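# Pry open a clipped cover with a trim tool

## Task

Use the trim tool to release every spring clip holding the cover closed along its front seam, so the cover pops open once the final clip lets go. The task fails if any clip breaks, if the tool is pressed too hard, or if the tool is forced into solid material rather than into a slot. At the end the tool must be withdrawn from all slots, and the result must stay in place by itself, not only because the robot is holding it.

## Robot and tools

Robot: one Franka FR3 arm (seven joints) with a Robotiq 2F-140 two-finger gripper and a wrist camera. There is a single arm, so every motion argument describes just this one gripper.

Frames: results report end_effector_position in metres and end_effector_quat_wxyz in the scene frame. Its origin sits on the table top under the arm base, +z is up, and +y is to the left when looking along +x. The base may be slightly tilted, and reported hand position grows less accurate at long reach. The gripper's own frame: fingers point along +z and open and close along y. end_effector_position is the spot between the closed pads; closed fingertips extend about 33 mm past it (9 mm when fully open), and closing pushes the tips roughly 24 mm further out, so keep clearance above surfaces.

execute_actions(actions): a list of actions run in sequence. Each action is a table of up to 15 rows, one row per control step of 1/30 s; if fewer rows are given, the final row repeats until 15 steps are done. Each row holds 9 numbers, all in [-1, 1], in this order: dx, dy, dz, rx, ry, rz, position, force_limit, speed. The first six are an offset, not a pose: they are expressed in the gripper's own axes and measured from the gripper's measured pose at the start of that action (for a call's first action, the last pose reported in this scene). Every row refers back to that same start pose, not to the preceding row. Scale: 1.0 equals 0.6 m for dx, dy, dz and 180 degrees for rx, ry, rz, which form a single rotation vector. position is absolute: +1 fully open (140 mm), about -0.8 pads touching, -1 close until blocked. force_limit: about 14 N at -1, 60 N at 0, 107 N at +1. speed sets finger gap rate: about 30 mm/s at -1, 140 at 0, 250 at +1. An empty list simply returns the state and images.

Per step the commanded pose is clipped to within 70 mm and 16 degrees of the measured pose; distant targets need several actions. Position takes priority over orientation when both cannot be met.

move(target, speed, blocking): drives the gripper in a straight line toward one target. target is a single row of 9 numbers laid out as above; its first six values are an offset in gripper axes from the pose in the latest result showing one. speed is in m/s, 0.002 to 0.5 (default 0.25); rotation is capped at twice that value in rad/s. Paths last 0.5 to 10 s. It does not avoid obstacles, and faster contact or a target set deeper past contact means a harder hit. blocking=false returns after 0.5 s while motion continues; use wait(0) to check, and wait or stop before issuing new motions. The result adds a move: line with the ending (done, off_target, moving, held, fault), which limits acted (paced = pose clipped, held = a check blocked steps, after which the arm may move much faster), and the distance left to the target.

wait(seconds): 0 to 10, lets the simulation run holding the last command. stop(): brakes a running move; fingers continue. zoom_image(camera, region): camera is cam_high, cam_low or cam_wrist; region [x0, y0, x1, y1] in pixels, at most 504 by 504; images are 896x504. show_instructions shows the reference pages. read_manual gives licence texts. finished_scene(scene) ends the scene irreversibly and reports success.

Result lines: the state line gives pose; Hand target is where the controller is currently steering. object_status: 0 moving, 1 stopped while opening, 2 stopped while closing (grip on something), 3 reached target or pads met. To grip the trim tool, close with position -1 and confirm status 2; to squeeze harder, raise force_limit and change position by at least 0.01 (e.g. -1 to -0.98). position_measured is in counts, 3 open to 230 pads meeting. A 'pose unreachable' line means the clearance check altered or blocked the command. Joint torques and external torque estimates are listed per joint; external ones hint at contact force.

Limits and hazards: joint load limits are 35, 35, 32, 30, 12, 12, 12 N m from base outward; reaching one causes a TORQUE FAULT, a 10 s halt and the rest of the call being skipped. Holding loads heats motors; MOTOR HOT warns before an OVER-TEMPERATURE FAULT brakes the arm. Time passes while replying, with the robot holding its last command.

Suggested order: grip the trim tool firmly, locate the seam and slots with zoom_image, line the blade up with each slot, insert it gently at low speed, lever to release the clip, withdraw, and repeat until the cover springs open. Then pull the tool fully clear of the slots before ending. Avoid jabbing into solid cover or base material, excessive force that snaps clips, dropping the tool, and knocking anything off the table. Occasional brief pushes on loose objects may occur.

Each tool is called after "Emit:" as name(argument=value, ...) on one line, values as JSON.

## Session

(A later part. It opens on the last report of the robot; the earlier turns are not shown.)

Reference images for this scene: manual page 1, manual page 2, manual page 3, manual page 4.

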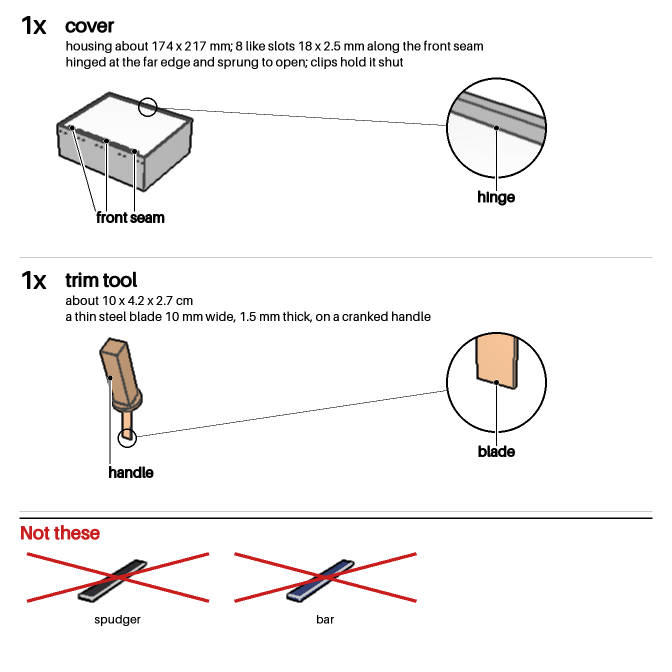

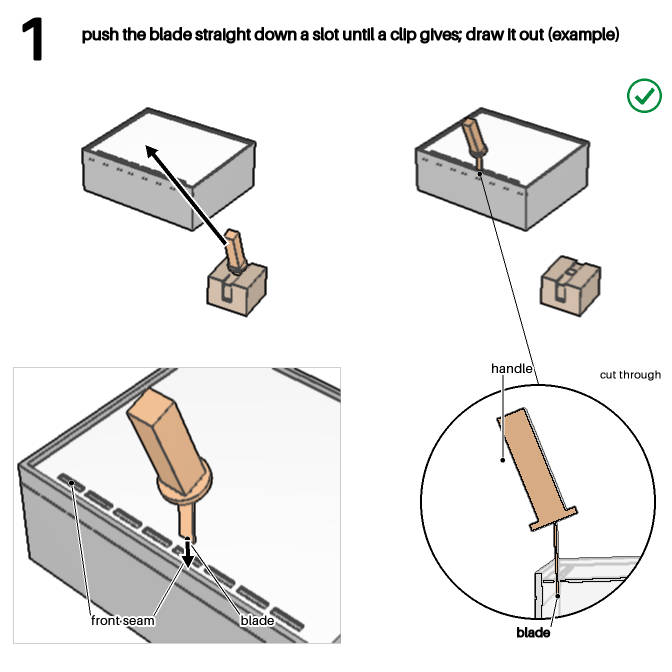

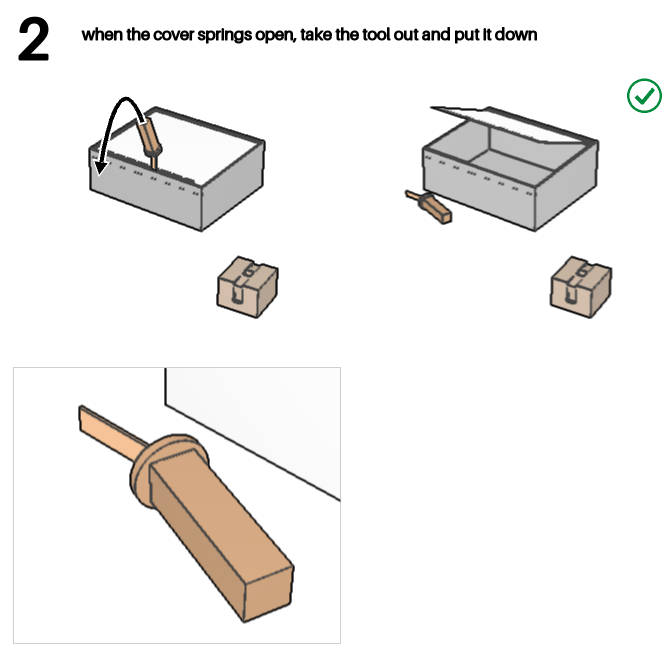

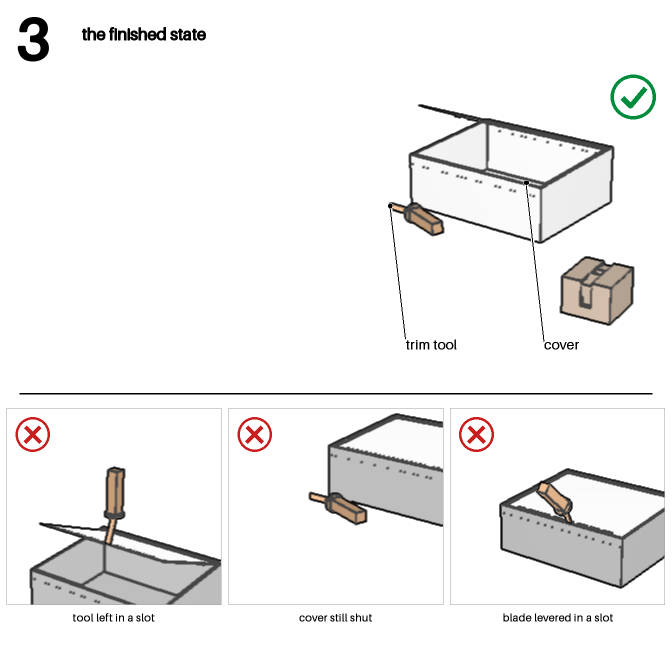

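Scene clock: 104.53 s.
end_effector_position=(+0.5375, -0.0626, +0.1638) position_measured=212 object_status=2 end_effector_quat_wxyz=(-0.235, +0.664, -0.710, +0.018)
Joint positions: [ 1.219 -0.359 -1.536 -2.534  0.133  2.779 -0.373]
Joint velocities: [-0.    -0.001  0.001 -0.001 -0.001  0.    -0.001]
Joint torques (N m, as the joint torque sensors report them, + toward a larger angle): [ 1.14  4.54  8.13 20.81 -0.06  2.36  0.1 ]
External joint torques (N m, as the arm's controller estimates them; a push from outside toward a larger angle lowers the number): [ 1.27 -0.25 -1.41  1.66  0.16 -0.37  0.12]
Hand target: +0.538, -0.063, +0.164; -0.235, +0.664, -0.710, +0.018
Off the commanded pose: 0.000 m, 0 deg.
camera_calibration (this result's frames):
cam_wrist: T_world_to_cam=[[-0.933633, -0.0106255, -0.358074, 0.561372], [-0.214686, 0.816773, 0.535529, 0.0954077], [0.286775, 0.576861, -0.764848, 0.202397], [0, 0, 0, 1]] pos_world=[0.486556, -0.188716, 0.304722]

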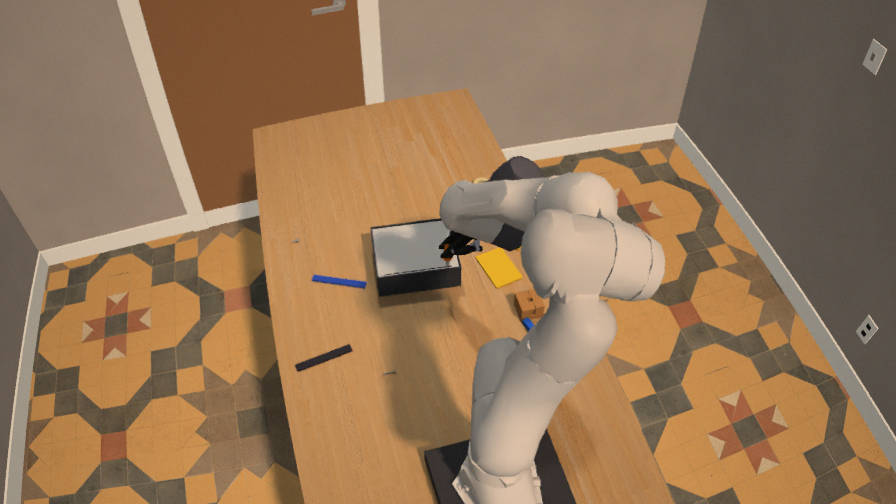

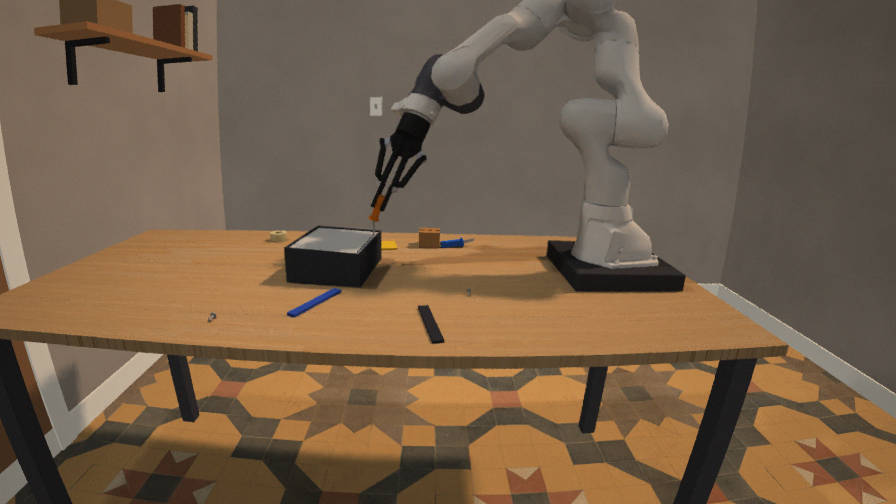

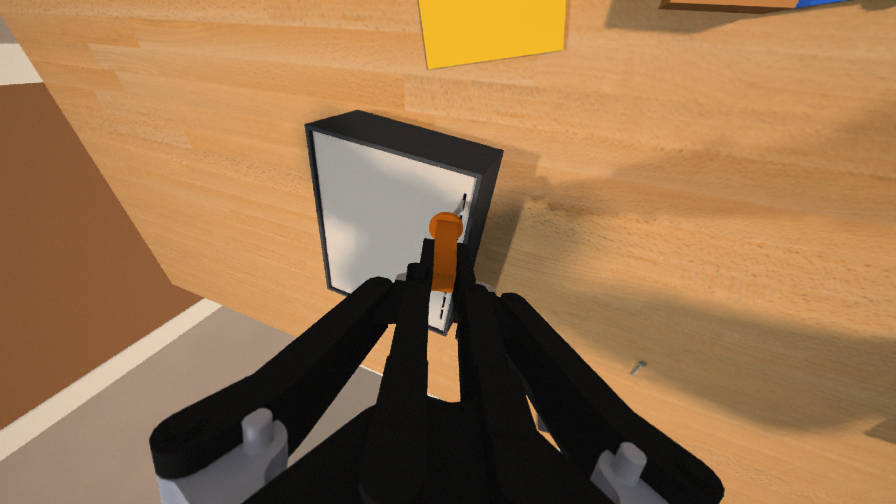

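Emit:
execute_actions(actions=[[[0.0013,-0.0008,0.0036,0.0012,0,-0.0004,-1,0.8,-0.6]]])

Emit:
zoom_image(camera="cam_wrist", region=[446,184,482,220])

Scene clock: 109.43 s.
end_effector_position=(+0.5379, -0.0627, +0.1618) position_measured=212 object_status=2 end_effector_quat_wxyz=(-0.235, +0.663, -0.710, +0.018)
Joint positions: [ 1.234 -0.359 -1.552 -2.534  0.133  2.784 -0.373]
Joint velocities: [ 0.001 -0.    -0.001 -0.001 -0.     0.    -0.001]
Joint torques (N m, as the joint torque sensors report them, + toward a larger angle): [ 1.22  2.98  8.51 19.29 -0.27  3.28 -0.09]
External joint torques (N m, as the arm's controller estimates them; a push from outside toward a larger angle lowers the number): [ 1.41 -2.2  -0.98  0.24 -0.04  0.56 -0.06]
Hand target: +0.539, -0.063, +0.162; -0.237, +0.664, -0.709, +0.019
Off the commanded pose: 0.001 m, 0 deg.
camera_calibration (this result's frames):
cam_wrist: T_world_to_cam=[[-0.933758, -0.00954168, -0.357778, 0.561114], [-0.213459, 0.817241, 0.535306, 0.0960565], [0.287283, 0.576217, -0.765142, 0.2005], [0, 0, 0, 1]] pos_world=[0.486848, -0.188679, 0.302745]

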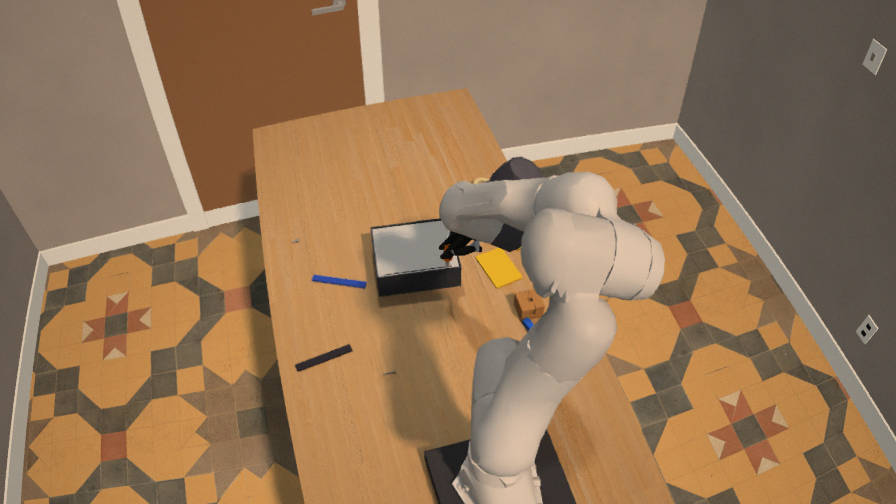

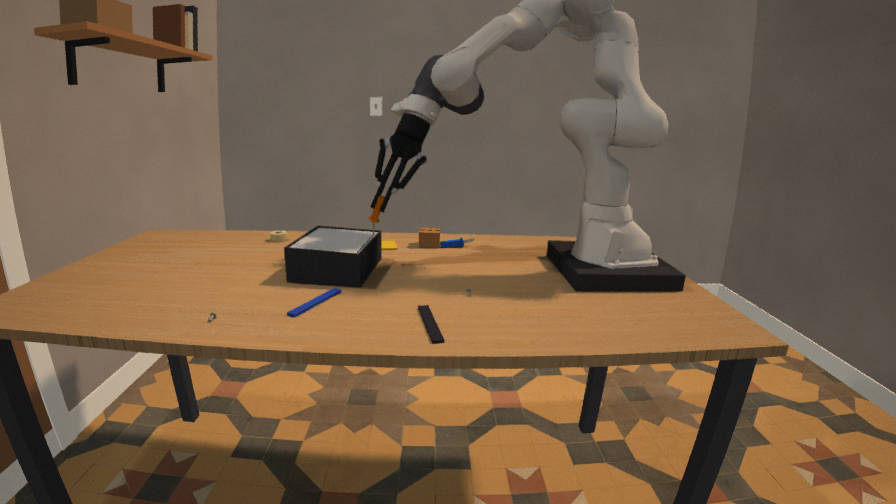

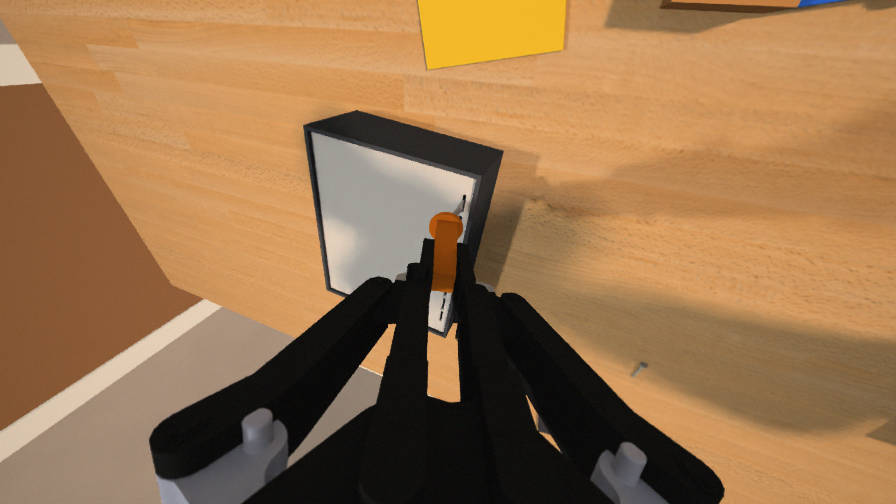

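Region (446, 184, 482, 220) of cam_wrist's 896x504 image, scaled by 14.000, with more detail than that image has.

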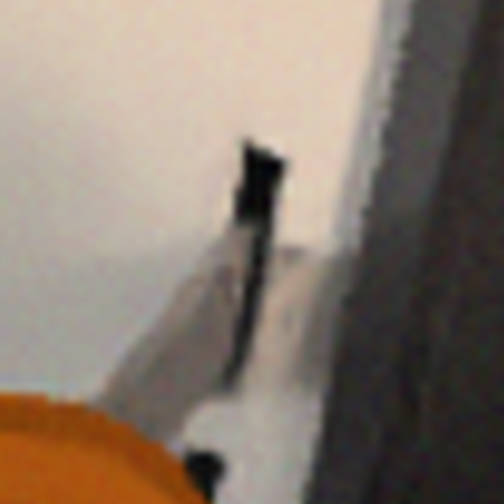

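Emit:
execute_actions(actions=[[[0.0011,-0.0006,0.0028,0.0012,0,-0.0004,-1,0.8,-0.6]]])

Emit:
zoom_image(camera="cam_wrist", region=[446,184,482,220])

Scene clock: 115.07 s.
end_effector_position=(+0.5380, -0.0627, +0.1601) position_measured=212 object_status=2 end_effector_quat_wxyz=(-0.235, +0.663, -0.710, +0.018)
Joint positions: [ 1.245 -0.359 -1.563 -2.534  0.133  2.789 -0.373]
Joint velocities: [ 0.001  0.001 -0.    -0.     0.001 -0.     0.002]
Joint torques (N m, as the joint torque sensors report them, + toward a larger angle): [ 1.12  3.4   8.08 19.36 -0.27  3.33 -0.08]
External joint torques (N m, as the arm's controller estimates them; a push from outside toward a larger angle lowers the number): [ 1.29 -2.1  -1.44  0.35 -0.03  0.6  -0.06]
Hand target: +0.539, -0.063, +0.160; -0.236, +0.663, -0.710, +0.020
Off the commanded pose: 0.001 m, 0 deg.
camera_calibration (this result's frames):
cam_wrist: T_world_to_cam=[[-0.933932, -0.00866826, -0.357345, 0.560694], [-0.212374, 0.817584, 0.535214, 0.0964373], [0.28752, 0.575745, -0.765409, 0.199128], [0, 0, 0, 1]] pos_world=[0.486878, -0.188632, 0.301161]

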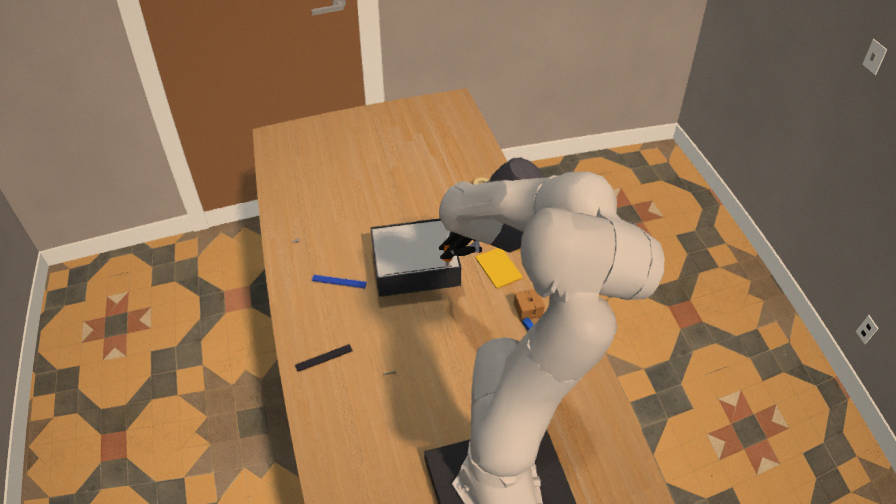

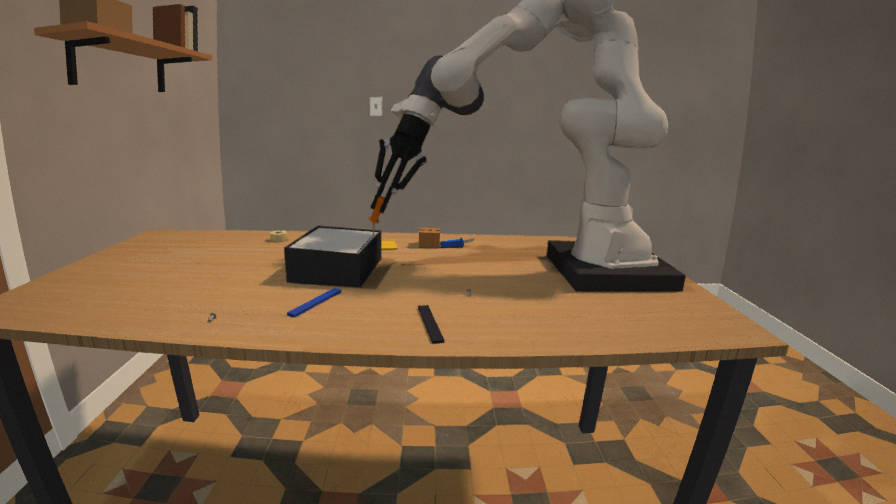

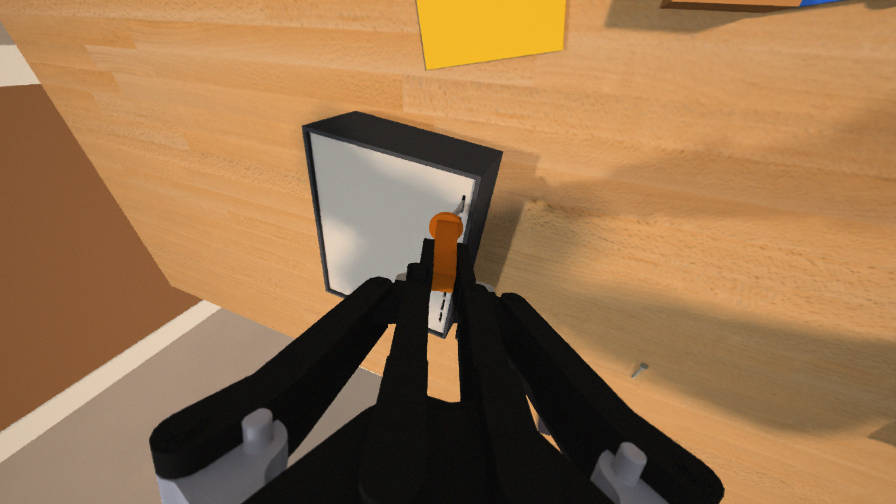

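Region (446, 184, 482, 220) of cam_wrist's 896x504 image, scaled by 14.000, with more detail than that image has.

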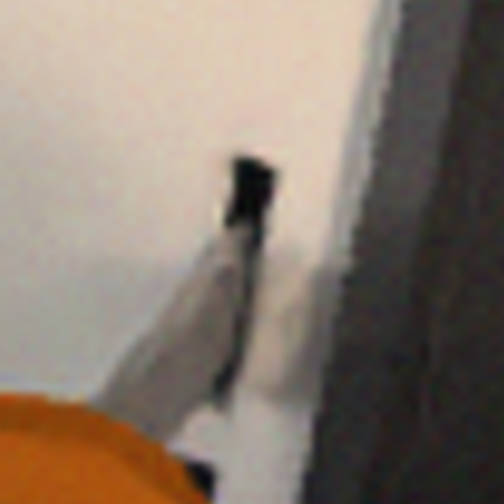

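Emit:
execute_actions(actions=[[[0.0011,-0.0008,0.0028,0.0012,0,-0.0004,-1,0.8,-0.6]]])

Emit:
zoom_image(camera="cam_wrist", region=[446,184,482,220])

Scene clock: 117.63 s.
end_effector_position=(+0.5381, -0.0627, +0.1585) position_measured=212 object_status=2 end_effector_quat_wxyz=(-0.235, +0.663, -0.711, +0.018)
Joint positions: [ 1.257 -0.359 -1.574 -2.534  0.133  2.793 -0.373]
Joint velocities: [ 0.    -0.002 -0.001 -0.     0.001  0.001 -0.001]
Joint torques (N m, as the joint torque sensors report them, + toward a larger angle): [ 0.61  3.71  7.99 19.25 -0.29  3.37 -0.08]
External joint torques (N m, as the arm's controller estimates them; a push from outside toward a larger angle lowers the number): [ 0.92 -1.98 -1.39  0.29 -0.05  0.64 -0.06]
Hand target: +0.539, -0.063, +0.159; -0.236, +0.663, -0.710, +0.020
Off the commanded pose: 0.001 m, 0 deg.
camera_calibration (this result's frames):
cam_wrist: T_world_to_cam=[[-0.934165, -0.0079283, -0.356753, 0.560273], [-0.211318, 0.81789, 0.535164, 0.0968093], [0.287541, 0.57532, -0.76572, 0.197833], [0, 0, 0, 1]] pos_world=[0.48696, -0.188554, 0.299554]

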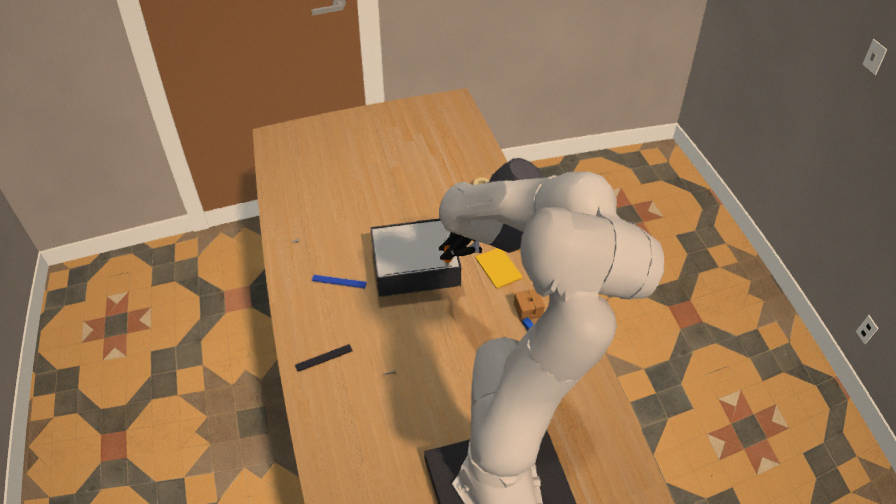

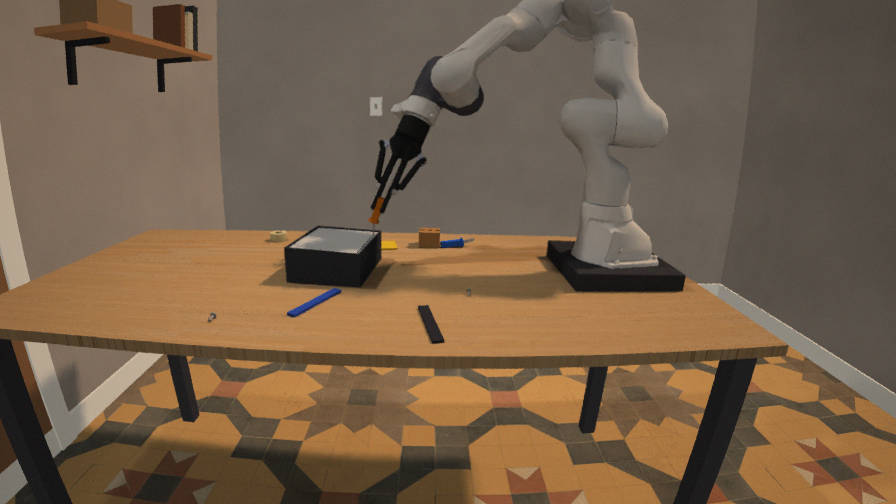

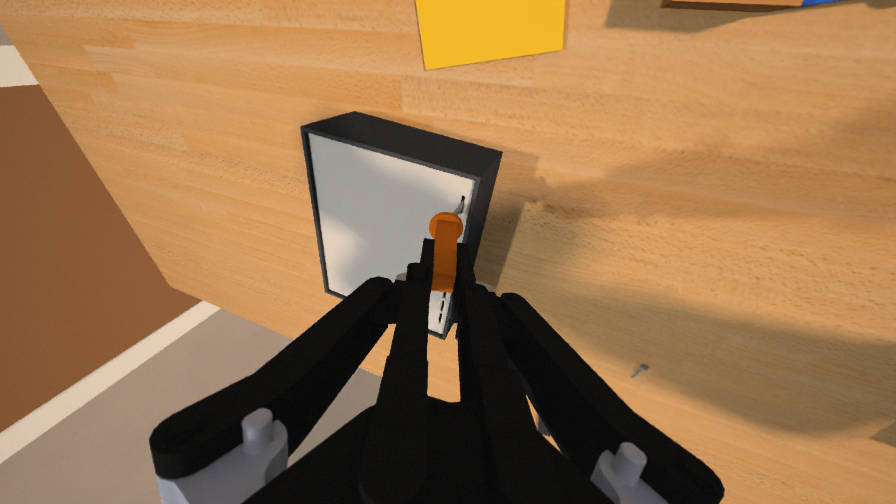

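Region (446, 184, 482, 220) of cam_wrist's 896x504 image, scaled by 14.000, with more detail than that image has.

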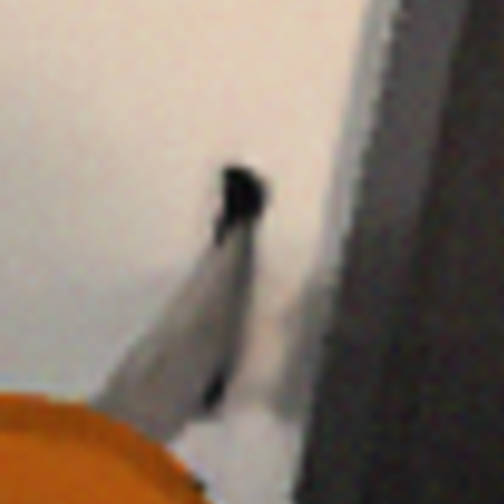

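Emit:
execute_actions(actions=[[[0.0011,-0.0008,0.0028,0.0012,0,-0.0004,-1,0.8,-0.6]]])

Emit:
zoom_image(camera="cam_wrist", region=[446,184,482,220])

Scene clock: 119.53 s.
end_effector_position=(+0.5382, -0.0627, +0.1568) position_measured=212 object_status=2 end_effector_quat_wxyz=(-0.234, +0.663, -0.711, +0.018)
Joint positions: [ 1.268 -0.359 -1.586 -2.535  0.133  2.797 -0.373]
Joint velocities: [ 0.001  0.001  0.    -0.     0.     0.001 -0.001]
Joint torques (N m, as the joint torque sensors report them, + toward a larger angle): [ 1.28  4.08  7.8  19.32 -0.28  3.37 -0.08]
External joint torques (N m, as the arm's controller estimates them; a push from outside toward a larger angle lowers the number): [ 1.46 -2.02 -1.73  0.41 -0.02  0.64 -0.05]
Hand target: +0.539, -0.063, +0.157; -0.236, +0.663, -0.710, +0.020
Off the commanded pose: 0.001 m, 0 deg.
camera_calibration (this result's frames):
cam_wrist: T_world_to_cam=[[-0.934404, -0.00720203, -0.356142, 0.559851], [-0.210254, 0.818211, 0.535093, 0.0971867], [0.287546, 0.574873, -0.766054, 0.196562], [0, 0, 0, 1]] pos_world=[0.48704, -0.188485, 0.29796]

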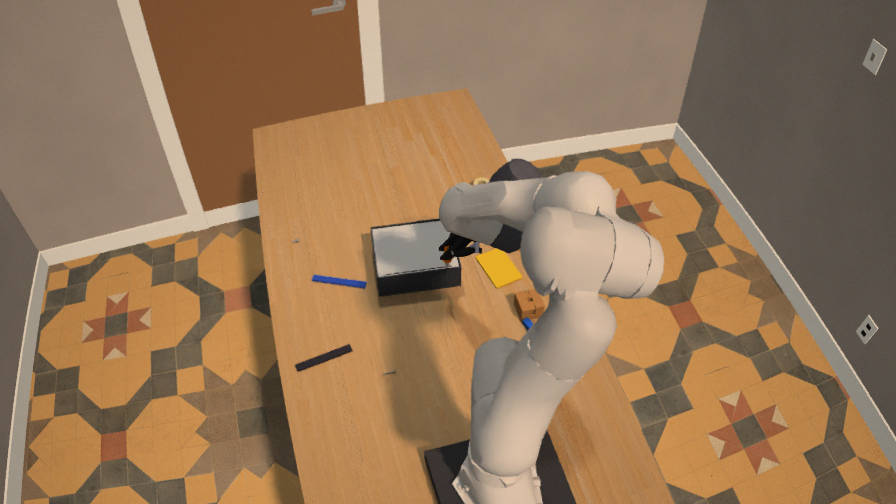

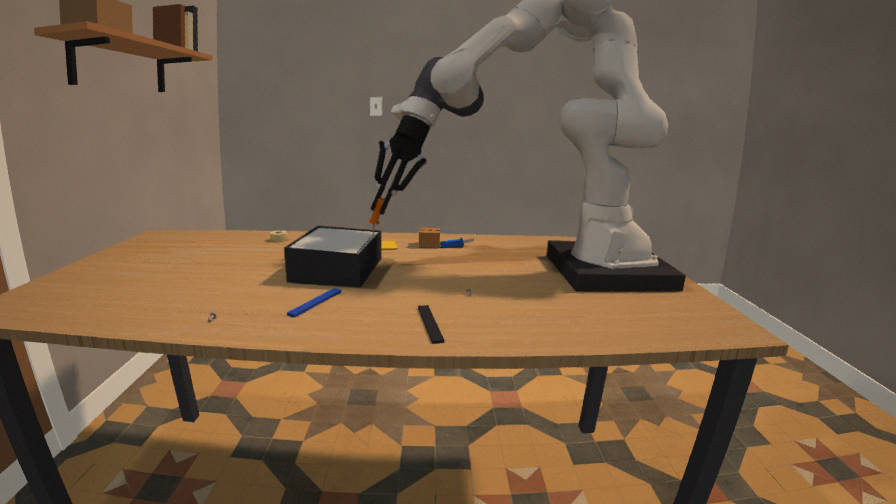

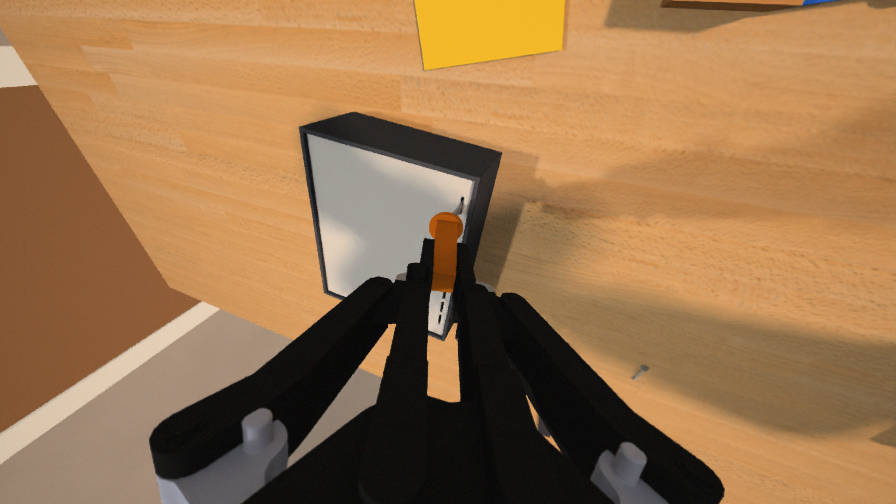

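Region (446, 184, 482, 220) of cam_wrist's 896x504 image, scaled by 14.000, with more detail than that image has.

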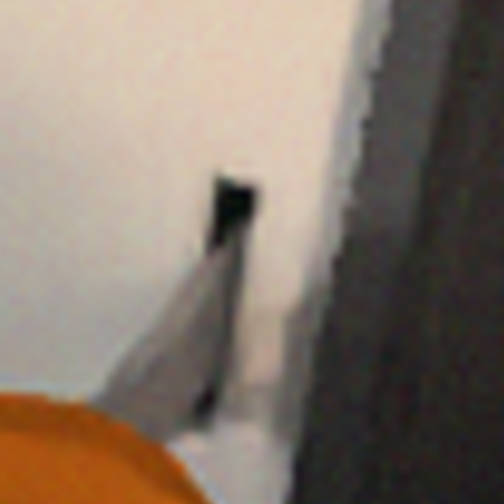

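Emit:
execute_actions(actions=[])

Scene clock: 130.17 s.
end_effector_position=(+0.5382, -0.0627, +0.1568) position_measured=212 object_status=2 end_effector_quat_wxyz=(-0.234, +0.662, -0.711, +0.018)
Joint positions: [ 1.268 -0.359 -1.586 -2.535  0.133  2.797 -0.373]
Joint velocities: [ 0.001  0.    -0.001 -0.    -0.    -0.001 -0.   ]
Joint torques (N m, as the joint torque sensors report them, + toward a larger angle): [ 0.88  4.12  8.26 19.37 -0.28  3.37 -0.07]
External joint torques (N m, as the arm's controller estimates them; a push from outside toward a larger angle lowers the number): [ 1.01 -1.95 -1.3   0.51 -0.02  0.65 -0.04]
Hand target: +0.539, -0.063, +0.157; -0.236, +0.663, -0.710, +0.020
Off the commanded pose: 0.001 m, 0 deg.
camera_calibration (this result's frames):
cam_wrist: T_world_to_cam=[[-0.934391, -0.00712958, -0.356178, 0.559836], [-0.210218, 0.818214, 0.535103, 0.0971873], [0.287615, 0.57487, -0.76603, 0.196498], [0, 0, 0, 1]] pos_world=[0.48702, -0.18849, 0.29792]

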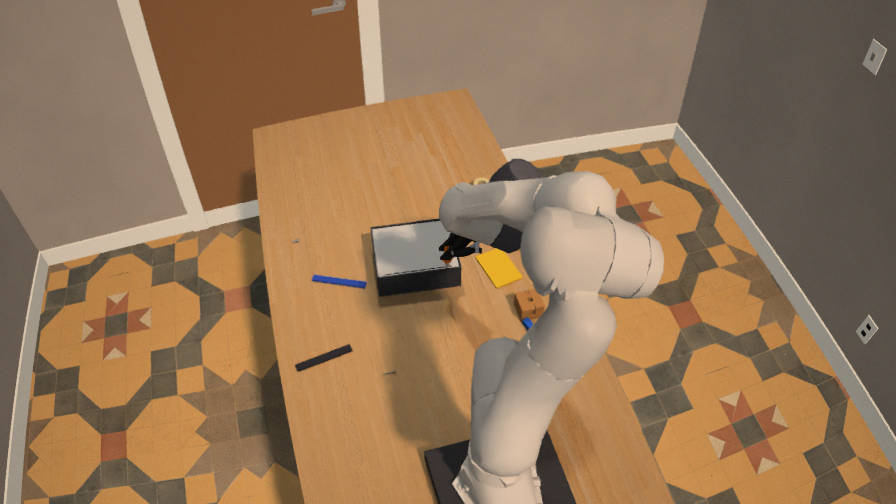

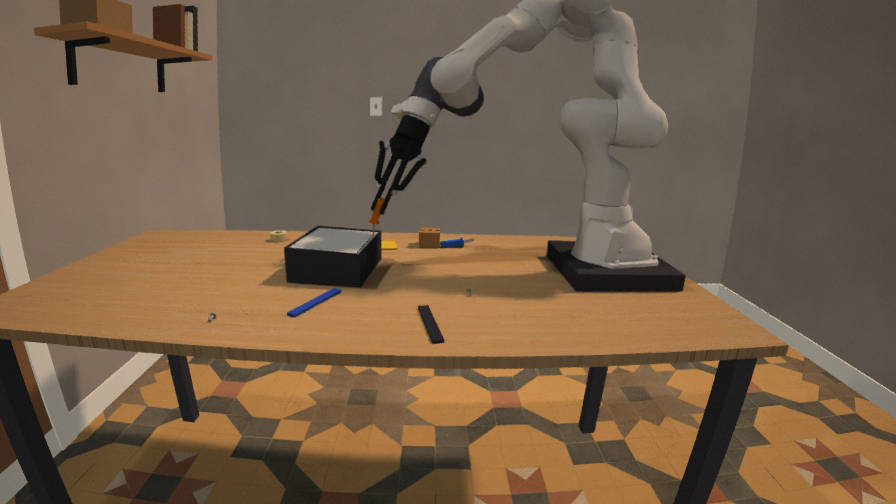

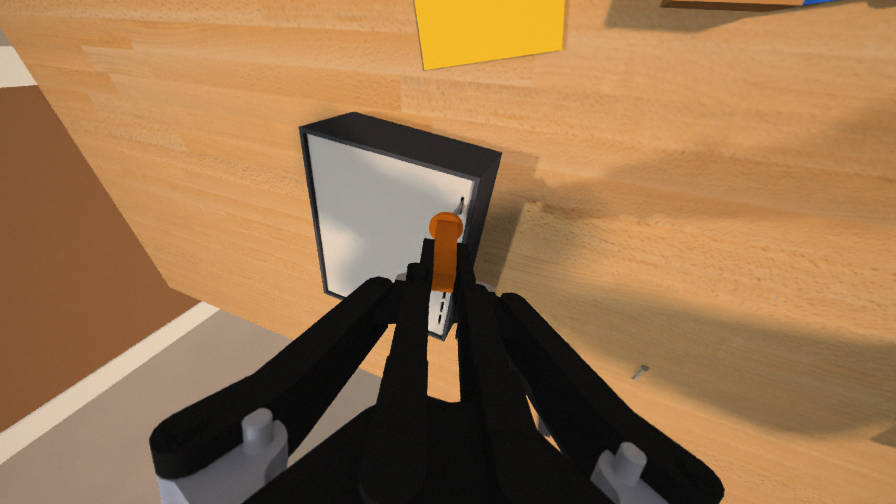

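Emit:
execute_actions(actions=[[[0.0011,-0.0008,0.0028,0.0012,0,-0.0004,-1,0.8,-0.6]],[[0.0011,-0.0008,0.0028,0.0012,0,-0.0004,-1,0.8,-0.6]]])

Scene clock: 132.60 s.
end_effector_position=(+0.5384, -0.0628, +0.1535) position_measured=212 object_status=2 end_effector_quat_wxyz=(-0.234, +0.662, -0.712, +0.018)
Joint positions: [ 1.291 -0.359 -1.608 -2.535  0.133  2.805 -0.373]
Joint velocities: [ 0.001 -0.    -0.001 -0.001  0.001  0.001 -0.   ]
Joint torques (N m, as the joint torque sensors report them, + toward a larger angle): [ 1.16  4.44  8.1  18.89 -0.35  3.38 -0.06]
External joint torques (N m, as the arm's controller estimates them; a push from outside toward a larger angle lowers the number): [ 1.3  -2.21 -1.45  0.18 -0.08  0.66 -0.03]
External joint torques at the end of the 1st action: [ 1.03 -2.03 -1.02  0.21 -0.06  0.66 -0.06]
Hand target: +0.539, -0.063, +0.154; -0.235, +0.662, -0.711, +0.020
Off the commanded pose: 0.001 m, 0 deg.
camera_calibration (this result's frames):
cam_wrist: T_world_to_cam=[[-0.934851, -0.00571117, -0.354994, 0.559013], [-0.208109, 0.818909, 0.534864, 0.0979723], [0.287653, 0.573896, -0.766746, 0.193995], [0, 0, 0, 1]] pos_world=[0.487179, -0.188371, 0.29479]

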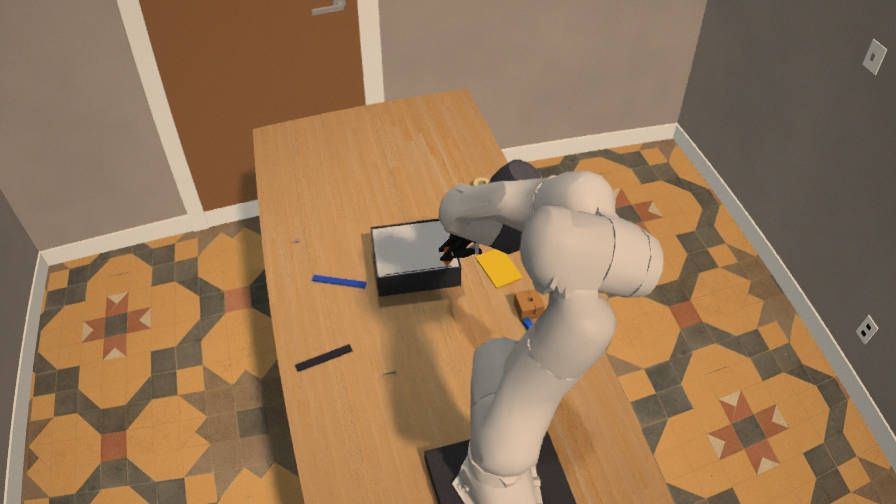

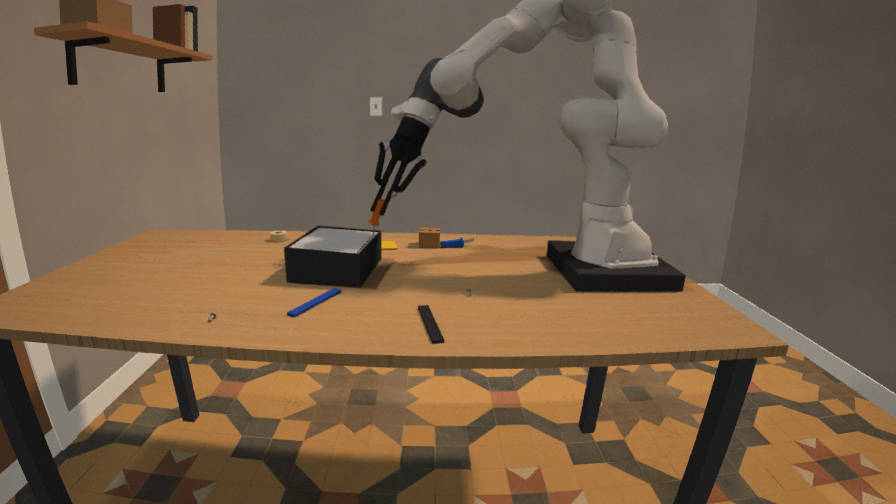

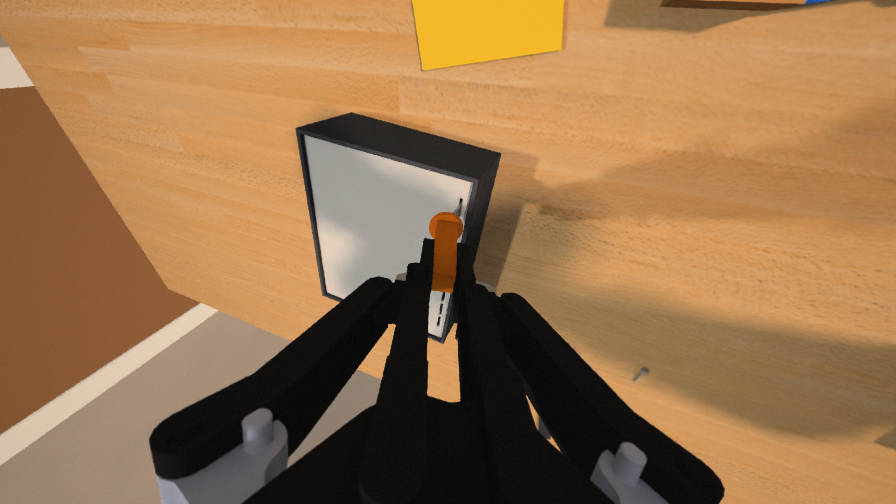

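Emit:
execute_actions(actions=[[[0.0011,-0.0008,0.0028,0.0012,0,-0.0004,-1,0.8,-0.6]],[[0.0011,-0.0008,0.0028,0.0012,0,-0.0004,-1,0.8,-0.6]]])

Emit:
zoom_image(camera="cam_wrist", region=[436, 184, 486, 234])

Scene clock: 135.37 s.
end_effector_position=(+0.5398, -0.0630, +0.1535) position_measured=212 object_status=2 end_effector_quat_wxyz=(-0.234, +0.661, -0.713, +0.016)
Joint positions: [ 1.302 -0.361 -1.62  -2.529  0.133  2.8   -0.37 ]
Joint velocities: [ 0.001 -0.    -0.001  0.001  0.    -0.     0.004]
Joint torques (N m, as the joint torque sensors report them, + toward a larger angle): [ 4.22  5.42  4.66 16.88 -0.56  4.53 -0.26]
External joint torques (N m, as the arm's controller estimates them; a push from outside toward a larger angle lowers the number): [ 4.44 -1.62 -4.91 -1.9  -0.3   1.81 -0.24]
External joint torques at the end of the 1st action: [ 3.85 -1.45 -4.13 -1.35 -0.08  1.31 -0.08]
Hand target: +0.540, -0.063, +0.152; -0.235, +0.662, -0.712, +0.019
Off the commanded pose: 0.002 m, 0 deg.
camera_calibration (this result's frames):
cam_wrist: T_world_to_cam=[[-0.935587, -0.00212144, -0.35309, 0.560604], [-0.205077, 0.817299, 0.538485, 0.0960799], [0.287438, 0.576211, -0.765089, 0.193749], [0, 0, 0, 1]] pos_world=[0.488507, -0.188977, 0.294441]

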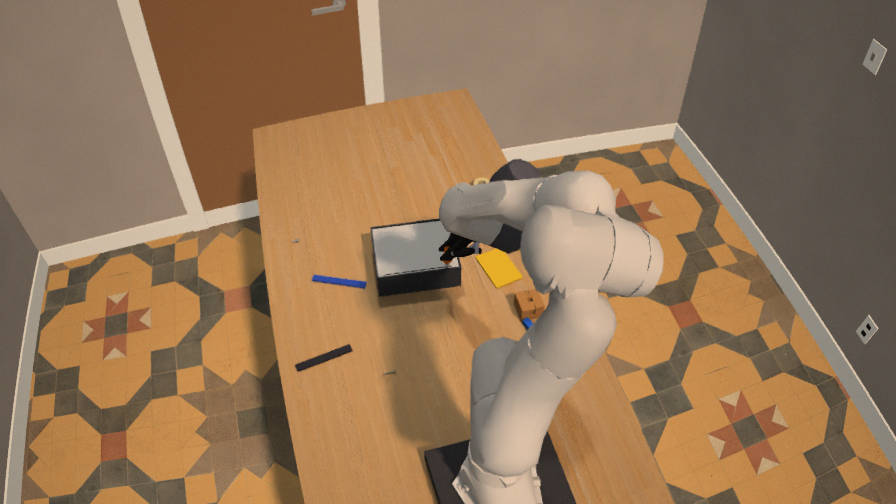

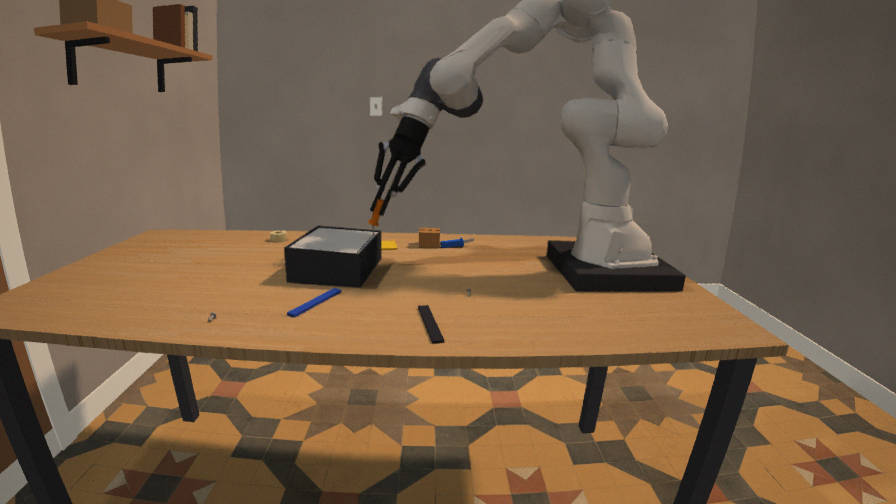

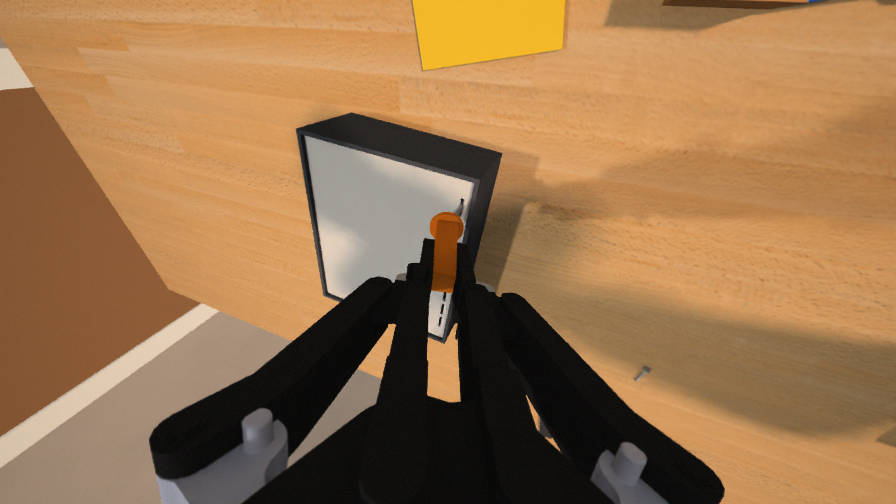

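Region (436, 184, 486, 234) of cam_wrist's 896x504 image, scaled by 10.080, with more detail than that image has.

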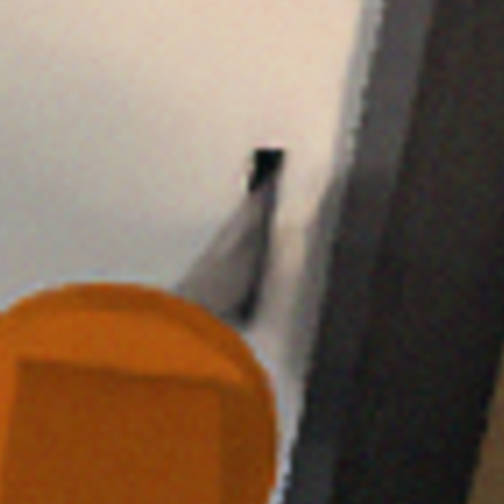

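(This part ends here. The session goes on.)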